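# Two robots load a potato sack into a crate

## Task

Get the entire orange mesh sack of potatoes inside the crate, with the crate still sitting on the pallet at the end. The sack may be too heavy for a single robot, so one or both robots may be used. Afterwards the grippers must release it and the robots must back away. The result only counts if it stays in place with no robot holding it, and any robot that topples or is left leaning makes the task fail.

## Robot and tools

Robots: r1 and r2 are identical Hello Robot Stretch 3 units with one arm each. Each has a two-wheel drive base (0.33 m long, 0.34 m wide, a passive omni wheel at the rear), a lift that rides up a mast, and a telescoping arm that reaches out to the robot's right. The base cannot slide sideways, so the gripper goes forward or back only when the base drives. An in-place turn pivots about the point between the drive wheels, 0.05 m behind the front edge. With the arm fully in and the wrist folded, the robot sweeps a 0.28 m radius while turning; an unfolded, level wrist reaches past that.

Frames: the base frame sits on the floor between the drive wheels, x forward, y left, z up. hand_pose is reported in it, at the point where the closed fingertips meet; with all wrist joints at zero that frame has x up, y pointing back along the arm to the mast, z toward the rear. The odometry frame is the base frame as it was at scene start; base_odometry is wheel-count only (slip looks like travel), heading positive to the left, -3.142 to 3.142. Each robot reports in its own frames, so where one robot is relative to the other can only be judged from images, lidar_m, wrist_depth_mm and head_depth_mm.

execute_actions: arguments actions (a list holding one action, or empty to just read state and images) and cameras (list of camera names such as r1_head_camera, r1_nav_camera, r1_wrist_camera, r2_...; omitted, null or ["all"] gives all, [] gives none). An action is an object keyed by "r1" and/or "r2"; each robot gets its own entry with optional base, joints and contact_limits. base holds exactly one relative command: translate_m, a drive distance in metres from where the base last measured itself, forward positive, -1 to 1; or rotate_rad, an in-place turn in radians, counter-clockwise (left) positive, -3.2 to 3.2. joints holds absolute targets by name: lift_m 0 to 1.1 (arm height); arm_m 0 to 0.52 (extension); wrist_yaw_rad -1.345 to 4.42 (0 along the arm, positive swings toward the front, 3.0 folded over the base); wrist_pitch_rad -1.57 to 0.451 (0 level, negative tips fingers down); wrist_roll_rad -2.911 to 2.911 (0 fingers side by side); gripper_m -0.089 to 0.179 (bigger is wider; actual fingertip gap is 0.007 less when nearly shut and 0.025 less when wide, zero under 0.007); head_pan_rad -3.953 to 1.73 (0 forward, positive left, -1.57 faces along the arm); head_tilt_rad -1.53 to 0.419 (negative down). A joint counts as arrived within ±0.004 for lift, arm and gripper, ±0.02 for yaw, roll and head, ±0.05 for pitch. contact_limits takes {"arm_m": effort percent 1 to 100}; the arm then halts with contact_stop at that effort (negative when retracting) and holds no harder until the next action. Low is gentle, too low stops at once. Everything in one action starts together; nothing runs longer than 15 s. Anything left out of an action may still be straining toward an older target unreported. An unknown key or out-of-range number rejects the whole call. If a result reports a stop, remaining calls in that reply are skipped.

wait: seconds 0 to 10; returns the same state and images. zoom_image: camera and region [x0, y0, x1, y1] in pixels from the top-left, at most 504 by 504, on a camera from the latest full result. finished_scene: scene number; ends it for good after the last command is held, and says whether the goal was met. Replying with no tool call ends the run.

Results: base_status and joint_status give how each motion ended: done (for the base, wheels turned the full amount even if slipping), off_target (resting short, maybe still pushing), contact_stop (lift or arm hit something firmly and went slack until recommanded; a loaded slack lift can sag), time_out, torque_fault (a wrist servo overloaded and is limp for 10 s). on_its_own covers uncommanded parts; "held at" is the held target, not the position. motor_effort is percent of maximum, positive toward larger values, peak in brackets, noisy and biased; positive wheel effort pushes forward. lidar_m: 12 distances in metres from the base origin, 30 degree sectors counter-clockwise from straight ahead (4th left, 7th behind, 10th right), scanning 0.17 m above the floor, 0.15 to 12 m, "-" for nothing; it sees the other robot but not glass or itself, and the mast or a low lift can hide sectors 5, 6, 9, 10. wrist_depth_mm (45 to 1000) and head_depth_mm (280 to 4000, image sideways) are 7x7 grids of median depth from the top left. base_tilt is lean in degrees (forward, right positive), with a fixed offset up to about 4. turned_by_wheels and turned_by_imu give turn since the last result. The pictures line names the returned images in order. Camera intrinsics and poses are given per camera relative to its own robot's base frame, with small errors.

Speed: the base goes 0.30 m/s and 1.9 rad/s only when stowed (lift_m under 0.30, arm_m under 0.03, wrist_yaw_rad over 2.54); otherwise 0.10 m/s and 0.63 rad/s.

Gripper: to grasp, command below the object's width; to let go, command at least 0.02 above where the fingers met it. Readings don't confirm a hold; overly hard squeezing triggers a stall guard that weakens grip, so resend a different value to squeeze again.

Cautions: fold or unfold the wrist only with lift_m 0.32 to 0.95, pitch -0.4 and roll near 0; once folded the lift may go down to 0.25. Yaw below -0.4 needs pitch -0.5 or lower. Pushing on something rigid with the gripper above about 0.45 m, a second push after contact_stop, driving while holding something fixed, or snagging furniture (especially reversing) can tip a robot; undo in small steps, free the gripper, and drop lift_m to about 0.2 if it stays tipped. Robots must never press together: once bases touch, any further millimetres are a hard press, and nothing reports contact. They don't wait for each other, and equal drive commands can differ by up to 2.5 cm per metre, which strains a shared load. Loose objects may occasionally get nudged. Avoid drops, slips, slams and forceful pushes.

Each tool is called after "Emit:" as name(argument=value, ...) on one line, values as JSON.

## Session

Emit:
execute_actions(actions=[])

Scene clock: 0.00 s.
r1.base_odometry: x=+0.000 y=+0.000 heading=+0.000 (m, m, rad; r1's odometry frame)
r1.turned_by_wheels: +0.000 (rad since the last result)
r1.turned_by_imu: +0.000 (rad since the last result)
r1.base_tilt: forward=+0.4 right=-2.4 (deg)
r1.lidar_m: 1.06 1.07 1.25 1.33 1.32 1.57 2.83 4.83 3.87 3.39 2.04 1.21
r1.head_depth_mm: 1144 1146 1133 1128 1121 1123 1109 / 1116 1112 1106 1089 1089 1089 1084 / 1079 1077 1074 1063 1059 1062 1051 / 1052 1047 1046 1039 1035 1029 1023 / 1028 1023 1016 1019 1005 1002 1000 / 1001 993 993 988 983 977 980 / 980 981 975 966 956 954 953
r1.base_status: not commanded
r1.joint_positions: lift_m=+0.510 arm_m=+0.000 wrist_yaw_rad=+3.120 wrist_pitch_rad=-0.467 wrist_roll_rad=-0.009 gripper_m=+0.037 head_pan_rad=-0.005 head_tilt_rad=+0.008
r1.joint_status: not commanded
r1.motor_effort: left_wheel=+2 right_wheel=+0 lift_m=+42 arm_m=-1 wrist_yaw_rad=+0 wrist_pitch_rad=+4 wrist_roll_rad=+0 gripper_m=+0 head_pan_rad=+0 head_tilt_rad=+3 (%)
r1.hand_pose: x=-0.0165 y=+0.0726 z=+0.5116 quat_wxyz=(+0.171, +0.686, +0.157, +0.690) (m; r1's base frame)
r1.wrist_depth_mm: - - - - - - 959 / - - - - - - - / - - - - - - - / - - - - 951 950 926 / 850 826 825 802 819 791 776 / 724 722 725 696 689 685 674 / 634 628 629 636 607 601 596
r2.base_odometry: x=+0.000 y=+0.000 heading=+0.000 (m, m, rad; r2's odometry frame)
r2.turned_by_wheels: +0.000 (rad since the last result)
r2.turned_by_imu: +0.000 (rad since the last result)
r2.base_tilt: forward=-0.1 right=+0.6 (deg)
r2.lidar_m: 4.01 5.37 3.80 1.29 0.93 0.89 0.91 0.76 0.73 0.75 1.01 2.54
r2.head_depth_mm: 1757 2547 3745 3733 3658 3437 2264 / 1756 2565 3837 3859 3867 3665 2309 / 1767 2570 - - - 3669 2352 / 1766 2572 - - - 3645 2349 / 1760 2582 - - - 3630 2378 / 1779 2457 - - - 3622 2344 / 1773 2317 - - - 3609 2337
r2.base_status: not commanded
r2.joint_positions: lift_m=+0.535 arm_m=+0.002 wrist_yaw_rad=+2.932 wrist_pitch_rad=-0.631 wrist_roll_rad=-0.002 gripper_m=+0.037 head_pan_rad=+0.002 head_tilt_rad=-0.001
r2.joint_status: not commanded
r2.motor_effort: left_wheel=+1 right_wheel=+0 lift_m=+30 arm_m=-1 wrist_yaw_rad=+1 wrist_pitch_rad=+4 wrist_roll_rad=+0 gripper_m=+0 head_pan_rad=-1 head_tilt_rad=+3 (%)
r2.hand_pose: x=+0.0188 y=+0.0414 z=+0.5036 quat_wxyz=(+0.288, +0.690, +0.148, +0.647) (m; r2's base frame)
r2.wrist_depth_mm: 771 - - - - - - / 843 - - - - - - / 862 - 996 - - - - / 852 838 867 837 886 893 902 / 725 727 - 747 771 763 757 / 648 651 - 686 684 685 682 / 592 582 - 603 596 614 620
pictures: r1_head_camera (sideways: a quarter turn clockwise sets it upright), r1_nav_camera (sideways: a quarter turn counterclockwise sets it upright), r1_wrist_camera, r2_head_camera (sideways: a quarter turn clockwise sets it upright), r2_nav_camera (sideways: a quarter turn counterclockwise sets it upright), r2_wrist_camera
Images, in order (width x height): r1_head_camera 896x504, r1_nav_camera 672x504, r1_wrist_camera 644x364, r2_head_camera 896x504, r2_nav_camera 672x504, r2_wrist_camera 644x364.

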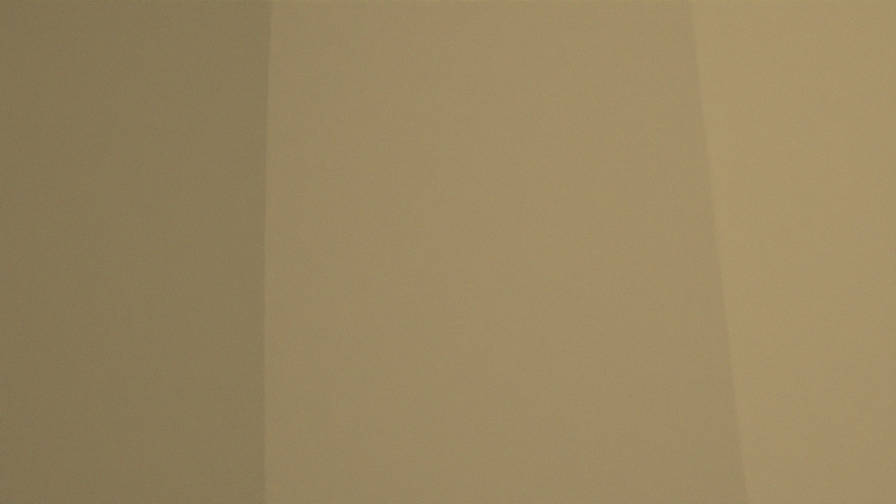

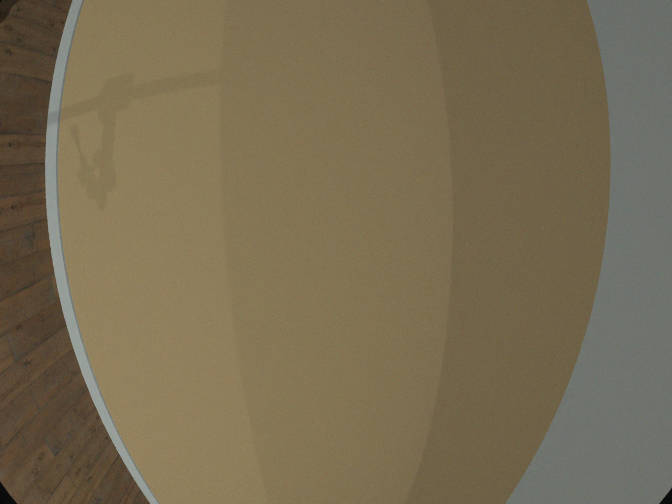

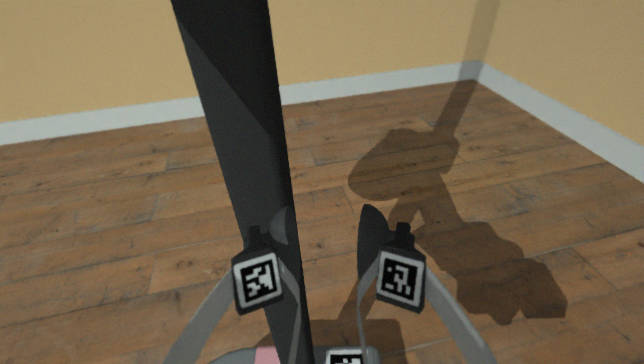

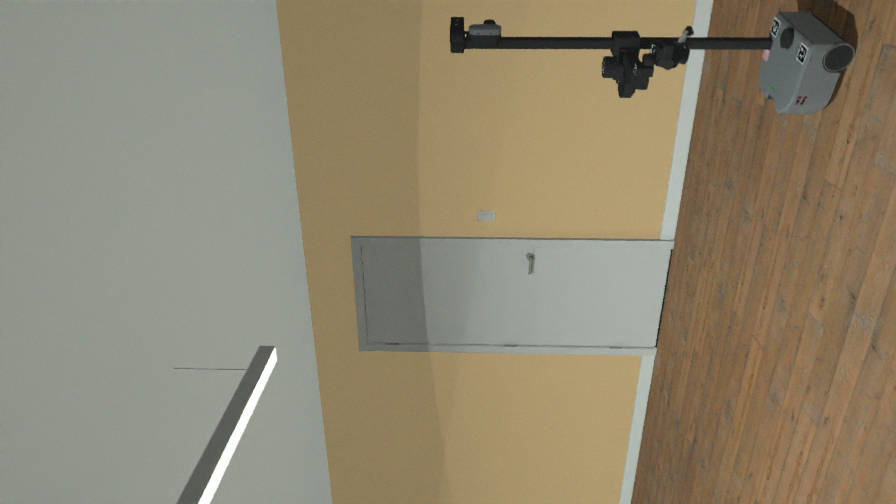

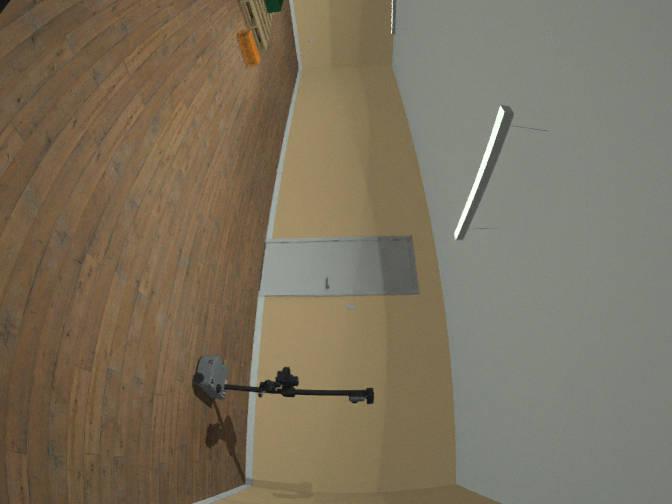

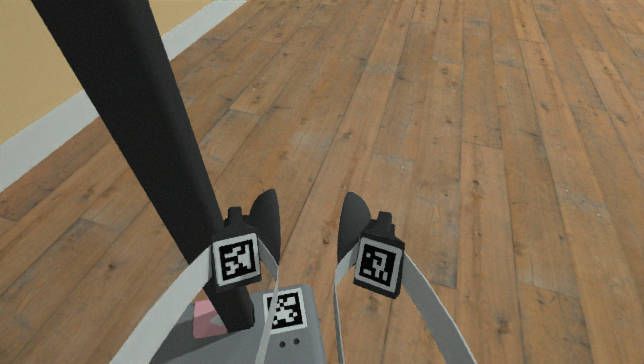

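Emit:
execute_actions(actions=[{"r2":{"joints":{"head_pan_rad":1.2,"head_tilt_rad":-0.45}},"r1":{"joints":{"head_pan_rad":1.7,"head_tilt_rad":-0.45}}}], cameras=["r1_head_camera","r2_head_camera","r1_nav_camera","r2_nav_camera"])

Scene clock: 5.53 s.
r1.base_odometry: x=+0.000 y=+0.000 heading=+0.000 (m, m, rad; r1's odometry frame)
r1.turned_by_wheels: +0.000 (rad since the last result)
r1.turned_by_imu: -0.001 (rad since the last result)
r1.base_tilt: forward=+0.4 right=-2.4 (deg)
r1.lidar_m: 1.07 1.07 1.26 1.33 1.33 1.57 2.83 4.84 3.90 3.39 2.03 1.21
r1.head_depth_mm: 1130 1224 1334 1447 1603 1644 1326 / 1130 1210 1320 1443 1583 1633 1331 / 1108 1195 1300 1425 1562 1646 1336 / 1097 1188 1288 1404 1540 1631 1328 / 1092 1173 1270 1377 1534 1624 1335 / 1087 1159 1260 1367 1509 1605 1349 / 1071 1147 1243 - - - -
r1.base_status: not commanded
r1.joint_positions: lift_m=+0.510 arm_m=+0.000 wrist_yaw_rad=+3.120 wrist_pitch_rad=-0.467 wrist_roll_rad=-0.009 gripper_m=+0.037 head_pan_rad=+1.693 head_tilt_rad=-0.444
r1.joint_status: all done
r1.motor_effort: left_wheel=+1(0) right_wheel=+0(0) lift_m=+42(42) arm_m=-1(1) wrist_yaw_rad=+0(0) wrist_pitch_rad=+5(5) wrist_roll_rad=+0(0) gripper_m=+0(0) head_pan_rad=+3(40) head_tilt_rad=-3(19) (%)
r1.hand_pose: x=-0.0165 y=+0.0726 z=+0.5116 quat_wxyz=(+0.171, +0.686, +0.157, +0.690) (m; r1's base frame)
r1.wrist_depth_mm: - - - - - - 979 / - - - - - - - / - - - - - - - / - - - - 957 943 916 / 858 835 832 811 832 789 777 / 737 721 740 704 696 681 681 / 638 634 624 636 608 599 593
r2.base_odometry: x=+0.000 y=+0.000 heading=+0.000 (m, m, rad; r2's odometry frame)
r2.turned_by_wheels: +0.000 (rad since the last result)
r2.turned_by_imu: +0.000 (rad since the last result)
r2.base_tilt: forward=-0.3 right=+0.5 (deg)
r2.lidar_m: 3.99 5.41 3.83 1.30 0.93 0.89 0.92 0.76 0.73 0.75 1.01 2.53
r2.head_depth_mm: - - - 3411 2282 1737 1392 / - - - 3386 2296 1733 1391 / - - - 3359 2273 1728 1385 / - - - 3290 2246 1716 1379 / - - - 3294 2264 1707 1377 / 2797 2939 3014 2906 2234 1705 1368 / 2077 2131 2206 2281 2124 1690 1363
r2.base_status: not commanded
r2.joint_positions: lift_m=+0.535 arm_m=+0.002 wrist_yaw_rad=+2.932 wrist_pitch_rad=-0.631 wrist_roll_rad=-0.002 gripper_m=+0.037 head_pan_rad=+1.193 head_tilt_rad=-0.444
r2.joint_status: all done
r2.motor_effort: left_wheel=+1(1) right_wheel=+0(0) lift_m=+30(30) arm_m=-1(1) wrist_yaw_rad=+1(0) wrist_pitch_rad=+3(4) wrist_roll_rad=+0(0) gripper_m=+0(0) head_pan_rad=+3(38) head_tilt_rad=-1(25) (%)
r2.hand_pose: x=+0.0188 y=+0.0414 z=+0.5036 quat_wxyz=(+0.288, +0.690, +0.148, +0.647) (m; r2's base frame)
r2.wrist_depth_mm: 780 - - - - - - / 848 - - - - - - / 868 - - - - - - / 821 837 860 865 858 901 906 / 738 734 - 748 765 760 784 / 652 652 - 689 658 683 690 / 591 592 - 605 619 624 608
pictures: r1_head_camera (sideways: a quarter turn clockwise sets it upright), r1_nav_camera (sideways: a quarter turn counterclockwise sets it upright), r2_head_camera (sideways: a quarter turn clockwise sets it upright), r2_nav_camera (sideways: a quarter turn counterclockwise sets it upright)
camera_calibration (this result's frames):
r1_head_camera: T_world_to_cam=[[0.0545008, -0.397906, -0.915806, 1.21124], [-0.989818, -0.142305, 0.00292448, 0.000114694], [-0.131488, 0.906322, -0.40161, 0.477928], [0, 0, 0, 1]] pos_world=[-0.00305849, 0.0488203, 1.3012]
r1_nav_camera: T_world_to_cam=[[-0.0623446, 0.417913, 0.906345, -1.14023], [0.992252, 0.123738, 0.0111988, 0.0342231], [-0.107469, 0.900021, -0.422389, 0.507746], [0, 0, 0, 1]] pos_world=[-0.0504783, 0.0153009, 1.24753]
r2_head_camera: T_world_to_cam=[[-0.123562, -0.383036, -0.915432, 1.21996], [-0.921561, 0.386437, -0.037304, 0.0583911], [0.368045, 0.839017, -0.40074, 0.478465], [0, 0, 0, 1]] pos_world=[0.0284552, 0.043285, 1.31071]
r2_nav_camera: T_world_to_cam=[[0.170554, 0.42755, 0.887757, -1.11583], [0.945202, -0.325543, -0.0248066, 0.0815494], [0.278397, 0.84334, -0.459644, 0.552181], [0, 0, 0, 1]] pos_world=[-0.0404956, 0.0379473, 1.24642]
Images, in order (width x height): r1_head_camera 896x504, r1_nav_camera 672x504, r2_head_camera 896x504, r2_nav_camera 672x504.

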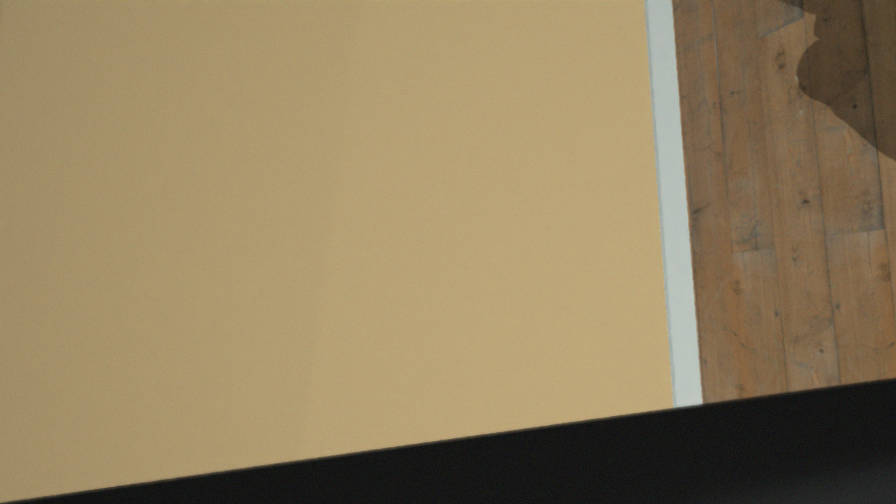

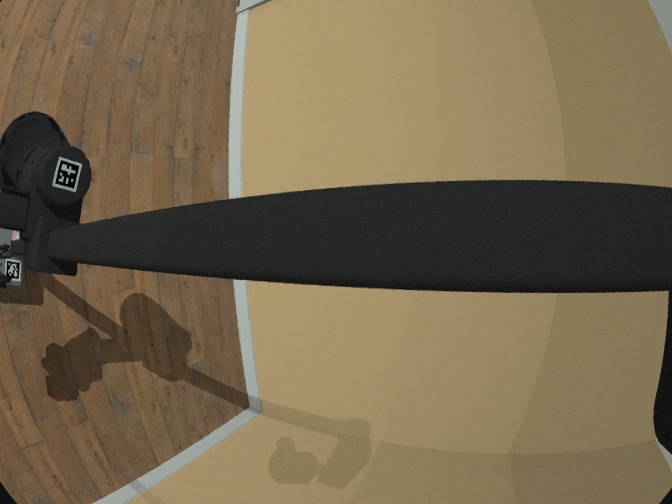

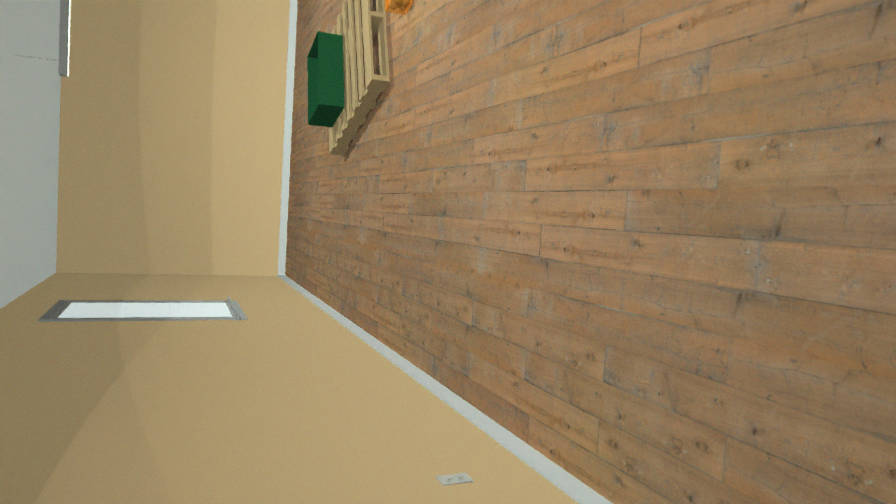

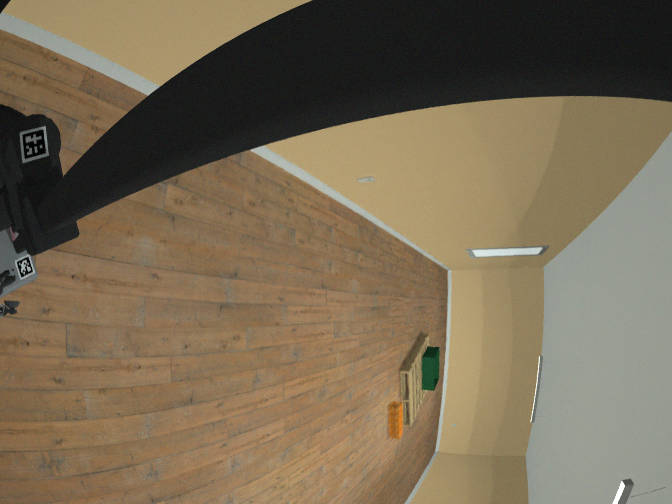

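Emit:
execute_actions(actions=[{"r2":{"base":{"rotate_rad":0.75},"joints":{"head_pan_rad":0,"head_tilt_rad":-0.5,"lift_m":0.25,"wrist_yaw_rad":3.0,"wrist_pitch_rad":-0.4}},"r1":{"base":{"rotate_rad":-2.7},"joints":{"head_pan_rad":0,"head_tilt_rad":-0.5,"lift_m":0.25,"wrist_yaw_rad":3.0,"wrist_pitch_rad":-0.4}}}], cameras=["r1_head_camera","r2_head_camera"])

Emit:
execute_actions(actions=[{"r2":{"base":{"translate_m":1}},"r1":{"base":{"translate_m":1}}}], cameras=[])

Emit:
execute_actions(actions=[{"r2":{"base":{"translate_m":1}},"r1":{"base":{"translate_m":0.6}}}], cameras=["r1_head_camera","r2_head_camera","r1_nav_camera","r2_nav_camera"])

Scene clock: 43.13 s.
r1.base_odometry: x=+0.000 y=+0.000 heading=-2.700 (m, m, rad; r1's odometry frame)
r1.turned_by_wheels: -2.700 (rad since the last result)
r1.turned_by_imu: -2.656 (rad since the last result)
r1.base_tilt: forward=+0.4 right=-2.4 (deg)
r1.lidar_m: 4.83 3.98 3.41 2.24 1.25 1.07 1.07 1.22 1.33 1.33 1.52 2.52
r1.head_depth_mm: - - - 2732 1998 1551 1277 / - - - 2782 1998 1561 1284 / - - - 2805 2002 1560 1282 / - - - 2771 2018 1572 1284 / - - - 2766 2003 1563 1286 / - - - 2743 1995 1571 1292 / - - - 2811 1992 1574 1276
r1.base_status: done
r1.joint_positions: lift_m=+0.251 arm_m=+0.000 wrist_yaw_rad=+3.001 wrist_pitch_rad=-0.420 wrist_roll_rad=-0.009 gripper_m=+0.037 head_pan_rad=+0.007 head_tilt_rad=-0.494
r1.joint_status: all done
r1.motor_effort: left_wheel=+4(14) right_wheel=-6(13) lift_m=+24(37) arm_m=-1(1) wrist_yaw_rad=-1(1) wrist_pitch_rad=+6(7) wrist_roll_rad=+0(0) gripper_m=+0(0) head_pan_rad=-3(41) head_tilt_rad=-2(8) (%)
r1.hand_pose: x=+0.0101 y=+0.0766 z=+0.2628 quat_wxyz=(+0.195, +0.697, +0.100, +0.683) (m; r1's base frame)
r1.wrist_depth_mm: - - - - - - - / - - - - - - - / 853 831 817 800 779 776 748 / 662 652 634 631 615 610 588 / 542 530 - 533 519 500 493 / 457 - - - 441 422 418 / - - - - 376 370 365
r2.base_odometry: x=+0.000 y=+0.000 heading=+0.750 (m, m, rad; r2's odometry frame)
r2.turned_by_wheels: +0.750 (rad since the last result)
r2.turned_by_imu: +0.745 (rad since the last result)
r2.base_tilt: forward=-0.2 right=+0.6 (deg)
r2.lidar_m: 5.00 1.99 1.07 0.89 0.89 0.87 0.73 0.73 0.82 1.33 2.42 4.33
r2.head_depth_mm: - - - 3039 2140 1651 1350 / - - - 3019 2141 1651 1340 / - - - 2988 2110 1641 1335 / - - - 2959 2101 1634 1335 / - - - 2951 2088 1628 1329 / - - - 2912 2073 1618 1319 / - - - 2900 2074 1606 1318
r2.base_status: done
r2.joint_positions: lift_m=+0.250 arm_m=+0.002 wrist_yaw_rad=+2.998 wrist_pitch_rad=-0.419 wrist_roll_rad=-0.002 gripper_m=+0.037 head_pan_rad=+0.007 head_tilt_rad=-0.494
r2.joint_status: all done
r2.motor_effort: left_wheel=-2(5) right_wheel=+4(6) lift_m=+20(26) arm_m=-1(1) wrist_yaw_rad=+2(2) wrist_pitch_rad=+6(6) wrist_roll_rad=+0(0) gripper_m=+0(0) head_pan_rad=-3(40) head_tilt_rad=-2(7) (%)
r2.hand_pose: x=+0.0107 y=+0.0748 z=+0.2628 quat_wxyz=(+0.197, +0.699, +0.098, +0.680) (m; r2's base frame)
r2.wrist_depth_mm: 671 - 839 933 - - - / 731 - 926 - - - - / 739 - 829 823 840 873 892 / 615 614 650 646 653 680 681 / 505 512 - 545 536 548 561 / 453 - - - 452 460 473 / - - - - 389 394 402
pictures: r1_head_camera (sideways: a quarter turn clockwise sets it upright), r2_head_camera (sideways: a quarter turn clockwise sets it upright)
camera_calibration (this result's frames):
r1_head_camera: T_world_to_cam=[[-0.447166, -0.0087895, -0.894408, 1.18639], [-0.027589, 0.999611, 0.00397, -0.00711586], [0.894025, 0.0264511, -0.447235, 0.531043], [0, 0, 0, 1]] pos_world=[0.0555497, 0.00349417, 1.29864]
r2_head_camera: T_world_to_cam=[[-0.446446, -0.0297266, -0.894316, 1.19438], [0.00999638, 0.99922, -0.0382037, 0.0538775], [0.894754, -0.0259958, -0.445801, 0.533889], [0, 0, 0, 1]] pos_world=[0.0549902, -0.00445159, 1.30822]
Images, in order (width x height): r1_head_camera 896x504, r2_head_camera 896x504.

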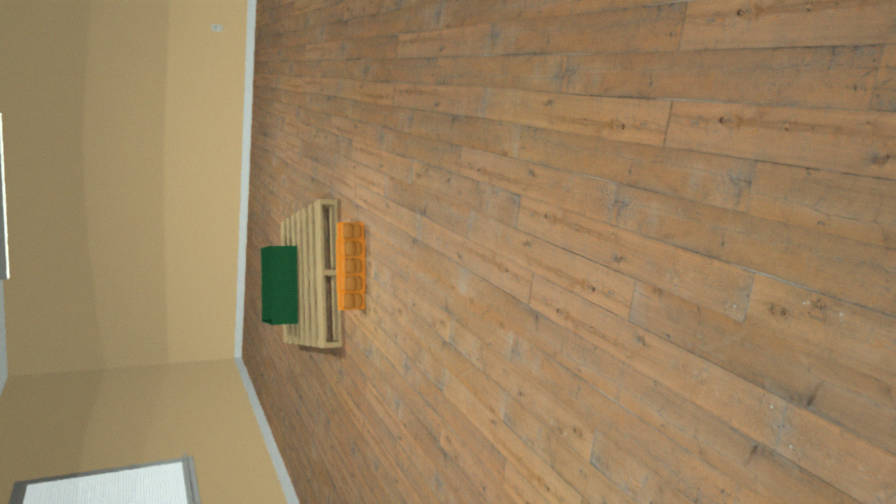

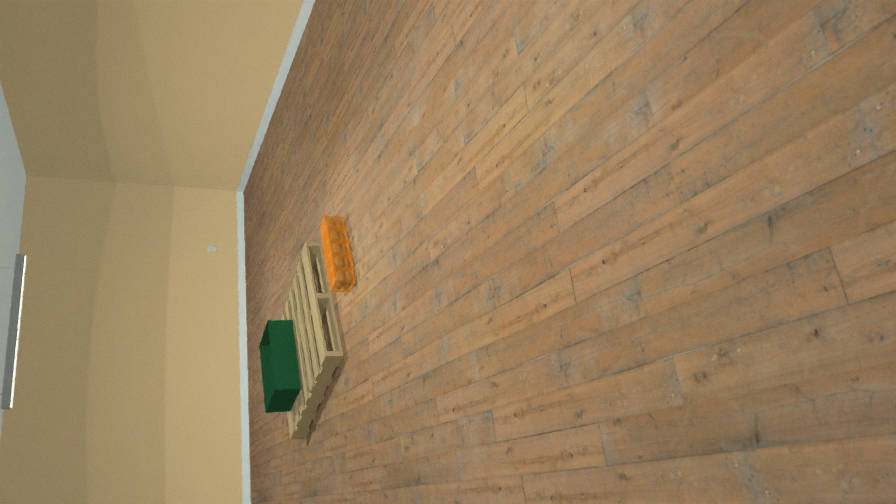

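Scene clock: 48.13 s.
r1.base_odometry: x=-0.904 y=-0.428 heading=-2.700 (m, m, rad; r1's odometry frame)
r1.turned_by_wheels: +0.000 (rad since the last result)
r1.turned_by_imu: +0.006 (rad since the last result)
r1.base_tilt: forward=+0.4 right=-2.4 (deg)
r1.lidar_m: 3.85 3.71 3.18 1.99 2.36 2.02 2.02 1.83 1.57 1.56 1.77 3.04
r1.head_depth_mm: - - - 2807 2004 1571 1283 / - - - 2746 2015 1576 1280 / - - - 2834 1993 1561 1281 / - - 3881 2779 2006 1574 1286 / - - 3809 2750 2030 1567 1282 / - - - 2781 1992 1579 1279 / - - - 2791 1993 1570 1285
r1.base_status: done
r1.joint_positions: lift_m=+0.251 arm_m=+0.000 wrist_yaw_rad=+3.001 wrist_pitch_rad=-0.420 wrist_roll_rad=-0.009 gripper_m=+0.037 head_pan_rad=+0.007 head_tilt_rad=-0.495
r1.joint_status: not commanded
r1.motor_effort: left_wheel=+4(14) right_wheel=-5(10) lift_m=+25(25) arm_m=-1(0) wrist_yaw_rad=-1(0) wrist_pitch_rad=+5(6) wrist_roll_rad=+0(0) gripper_m=+0(0) head_pan_rad=-4(4) head_tilt_rad=-2(2) (%)
r1.hand_pose: x=+0.0101 y=+0.0766 z=+0.2629 quat_wxyz=(+0.195, +0.697, +0.100, +0.683) (m; r1's base frame)
r1.wrist_depth_mm: - - - - - - - / - - - - - - - / 882 849 815 804 789 767 758 / 664 659 640 634 615 610 588 / 537 537 - 531 522 496 493 / 452 - - - 438 425 421 / - - - - 376 371 365
r2.base_odometry: x=+0.732 y=+0.681 heading=+0.750 (m, m, rad; r2's odometry frame)
r2.turned_by_wheels: +0.000 (rad since the last result)
r2.turned_by_imu: +0.007 (rad since the last result)
r2.base_tilt: forward=-0.2 right=+0.6 (deg)
r2.lidar_m: 3.99 2.65 1.44 1.20 1.20 1.35 1.68 1.67 1.88 3.09 1.88 4.02
r2.head_depth_mm: - - - 3034 2149 1666 1342 / - - - 3031 2117 1641 1346 / - - - 2972 2131 1639 1338 / - - - 2979 2099 1627 1332 / - - - 2941 2089 1631 1328 / - - - 2944 2082 1617 1322 / - - - 2900 2071 1604 1316
r2.base_status: done
r2.joint_positions: lift_m=+0.250 arm_m=+0.002 wrist_yaw_rad=+2.999 wrist_pitch_rad=-0.419 wrist_roll_rad=-0.002 gripper_m=+0.037 head_pan_rad=+0.007 head_tilt_rad=-0.495
r2.joint_status: not commanded
r2.motor_effort: left_wheel=-2(4) right_wheel=+3(9) lift_m=+21(21) arm_m=-1(1) wrist_yaw_rad=+1(1) wrist_pitch_rad=+5(6) wrist_roll_rad=+0(0) gripper_m=+0(0) head_pan_rad=-4(3) head_tilt_rad=-1(2) (%)
r2.hand_pose: x=+0.0106 y=+0.0749 z=+0.2629 quat_wxyz=(+0.196, +0.699, +0.098, +0.680) (m; r2's base frame)
r2.wrist_depth_mm: 904 - - - - - - / 943 - - - - - - / 765 - 840 824 862 874 895 / 612 616 649 647 648 684 683 / 507 506 - 546 544 539 549 / 455 - - - 452 451 462 / - - - - 392 394 403
pictures: none
No camera images: the call's "cameras" was empty. Leave "cameras" out to get every camera's image.

Scene clock: 53.07 s.
r1.base_odometry: x=-1.446 y=-0.684 heading=-2.699 (m, m, rad; r1's odometry frame)
r1.turned_by_wheels: +0.000 (rad since the last result)
r1.turned_by_imu: +0.004 (rad since the last result)
r1.base_tilt: forward=+0.4 right=-2.4 (deg)
r1.lidar_m: 3.25 3.52 1.51 1.50 3.02 2.60 2.60 1.99 1.68 1.69 1.97 3.36
r1.head_depth_mm: - - - 2764 1997 1571 1285 / - - - 2743 2000 1572 1290 / - - - 2788 2000 1557 1284 / - - 3798 2775 1994 1558 1294 / - - 3577 2788 2014 1558 1280 / - - - 2780 2011 1556 1291 / - - - 2811 2003 1568 1285
r1.base_status: done
r1.joint_positions: lift_m=+0.251 arm_m=+0.000 wrist_yaw_rad=+3.001 wrist_pitch_rad=-0.419 wrist_roll_rad=-0.009 gripper_m=+0.037 head_pan_rad=+0.007 head_tilt_rad=-0.495
r1.joint_status: not commanded
r1.motor_effort: left_wheel=+4(12) right_wheel=-4(9) lift_m=+25(25) arm_m=-1(1) wrist_yaw_rad=+0(1) wrist_pitch_rad=+5(5) wrist_roll_rad=+0(0) gripper_m=+0(0) head_pan_rad=-3(3) head_tilt_rad=-1(2) (%)
r1.hand_pose: x=+0.0102 y=+0.0766 z=+0.2629 quat_wxyz=(+0.195, +0.697, +0.099, +0.683) (m; r1's base frame)
r1.wrist_depth_mm: - - - - - - - / - - - - - - - / 871 845 821 808 789 772 757 / 666 651 630 625 619 613 595 / 542 532 - 536 523 497 492 / 458 - - - 439 426 424 / - - - - 373 371 367
r2.base_odometry: x=+1.464 y=+1.362 heading=+0.749 (m, m, rad; r2's odometry frame)
r2.turned_by_wheels: +0.000 (rad since the last result)
r2.turned_by_imu: +0.007 (rad since the last result)
r2.base_tilt: forward=-0.2 right=+0.6 (deg)
r2.lidar_m: 3.03 3.10 1.79 1.51 1.50 1.70 2.63 2.62 2.96 1.42 1.51 3.69
r2.head_depth_mm: - - - 3025 2148 1663 1345 / - - - 3026 2128 1645 1340 / - - - 2968 2117 1633 1339 / - - - 2970 2099 1634 1338 / - - - 2798 2098 1630 1326 / - - - 2717 2094 1615 1324 / - - - 2808 2056 1601 1310
r2.base_status: done
r2.joint_positions: lift_m=+0.250 arm_m=+0.002 wrist_yaw_rad=+2.999 wrist_pitch_rad=-0.419 wrist_roll_rad=-0.002 gripper_m=+0.037 head_pan_rad=+0.007 head_tilt_rad=-0.495
r2.joint_status: not commanded
r2.motor_effort: left_wheel=-2(4) right_wheel=+4(9) lift_m=+21(21) arm_m=-1(1) wrist_yaw_rad=+1(1) wrist_pitch_rad=+6(6) wrist_roll_rad=+0(0) gripper_m=+0(0) head_pan_rad=-4(4) head_tilt_rad=-3(2) (%)
r2.hand_pose: x=+0.0106 y=+0.0749 z=+0.2629 quat_wxyz=(+0.196, +0.699, +0.098, +0.680) (m; r2's base frame)
r2.wrist_depth_mm: - - - - - - - / - - - - - - - / 776 - 832 823 847 880 892 / 617 614 651 649 653 671 674 / 514 514 - 546 541 548 553 / 450 - - - 442 461 467 / - - - - 390 398 402
pictures: r1_head_camera (sideways: a quarter turn clockwise sets it upright), r1_nav_camera (sideways: a quarter turn counterclockwise sets it upright), r2_head_camera (sideways: a quarter turn clockwise sets it upright), r2_nav_camera (sideways: a quarter turn counterclockwise sets it upright)
camera_calibration (this result's frames):
r1_head_camera: T_world_to_cam=[[-0.44751, -0.00878444, -0.894236, 1.18616], [-0.0275709, 0.999612, 0.00397793, -0.00712629], [0.893854, 0.026435, -0.447579, 0.531491], [0, 0, 0, 1]] pos_world=[0.0555485, 0.00349334, 1.29862]
r1_nav_camera: T_world_to_cam=[[0.467778, 0.0142763, 0.883731, -1.11397], [0.00958776, -0.999893, 0.0110778, 0.0403756], [0.883794, 0.00329103, -0.467865, 0.560874], [0, 0, 0, 1]] pos_world=[0.0250041, 0.0544287, 1.24641]
r2_head_camera: T_world_to_cam=[[-0.447416, -0.0296541, -0.893834, 1.19376], [0.0101325, 0.999218, -0.0382222, 0.0539006], [0.894269, -0.026158, -0.446765, 0.535147], [0, 0, 0, 1]] pos_world=[0.0549962, -0.00446022, 1.30817]
r2_nav_camera: T_world_to_cam=[[0.504837, 0.00280901, 0.86321, -1.08586], [0.051941, -0.998282, -0.0271285, 0.0900194], [0.86165, 0.0585315, -0.504116, 0.606488], [0, 0, 0, 1]] pos_world=[0.0209257, 0.0574163, 1.24551]
Images, in order (width x height): r1_head_camera 896x504, r1_nav_camera 672x504, r2_head_camera 896x504, r2_nav_camera 672x504.

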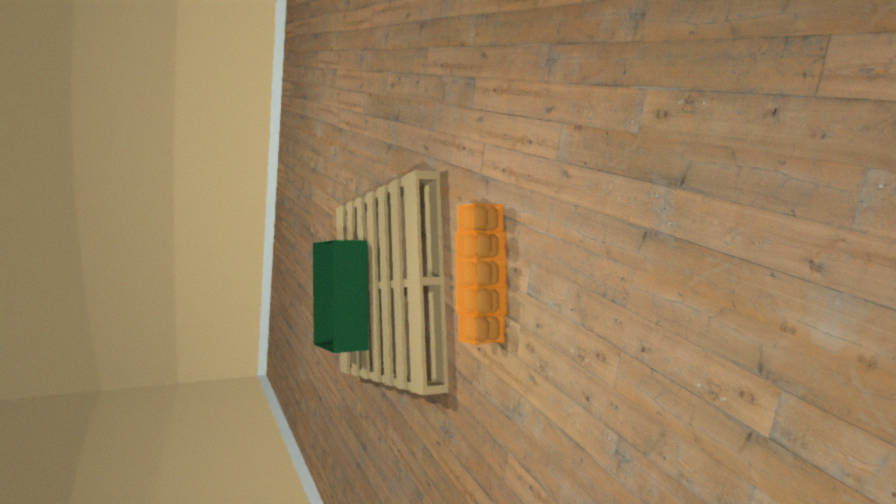

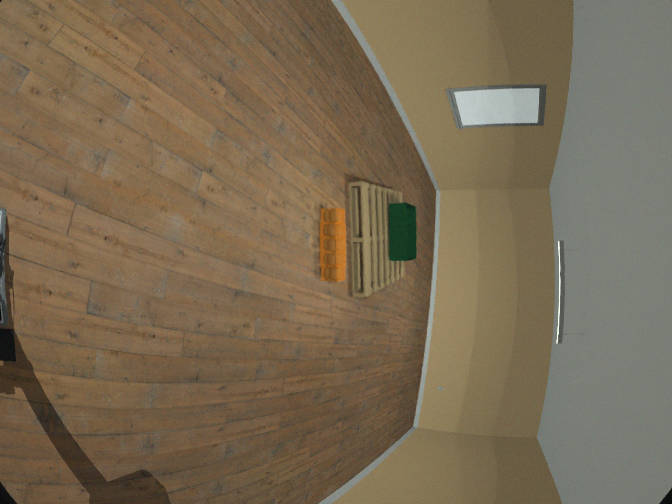

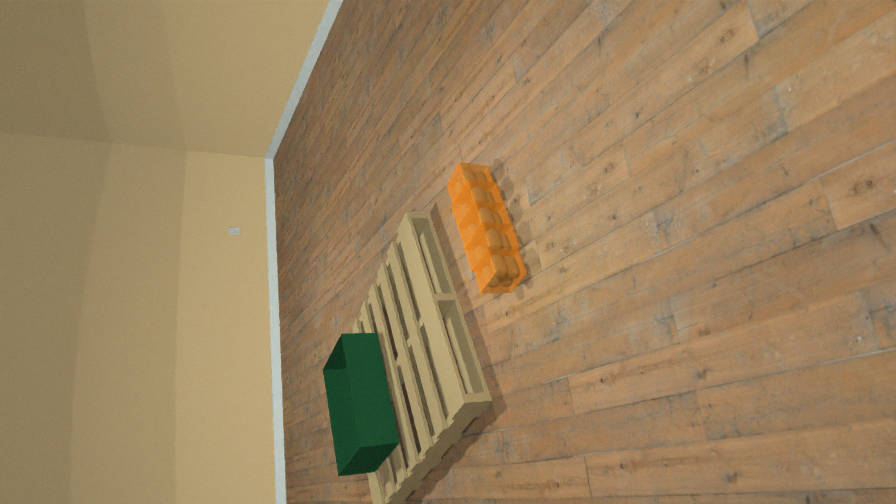

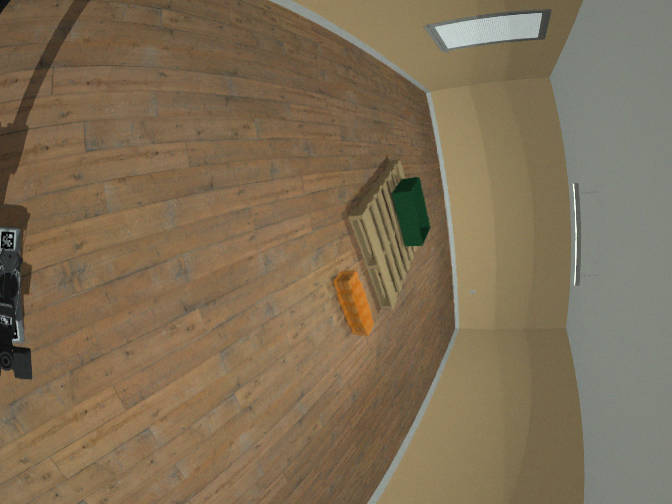

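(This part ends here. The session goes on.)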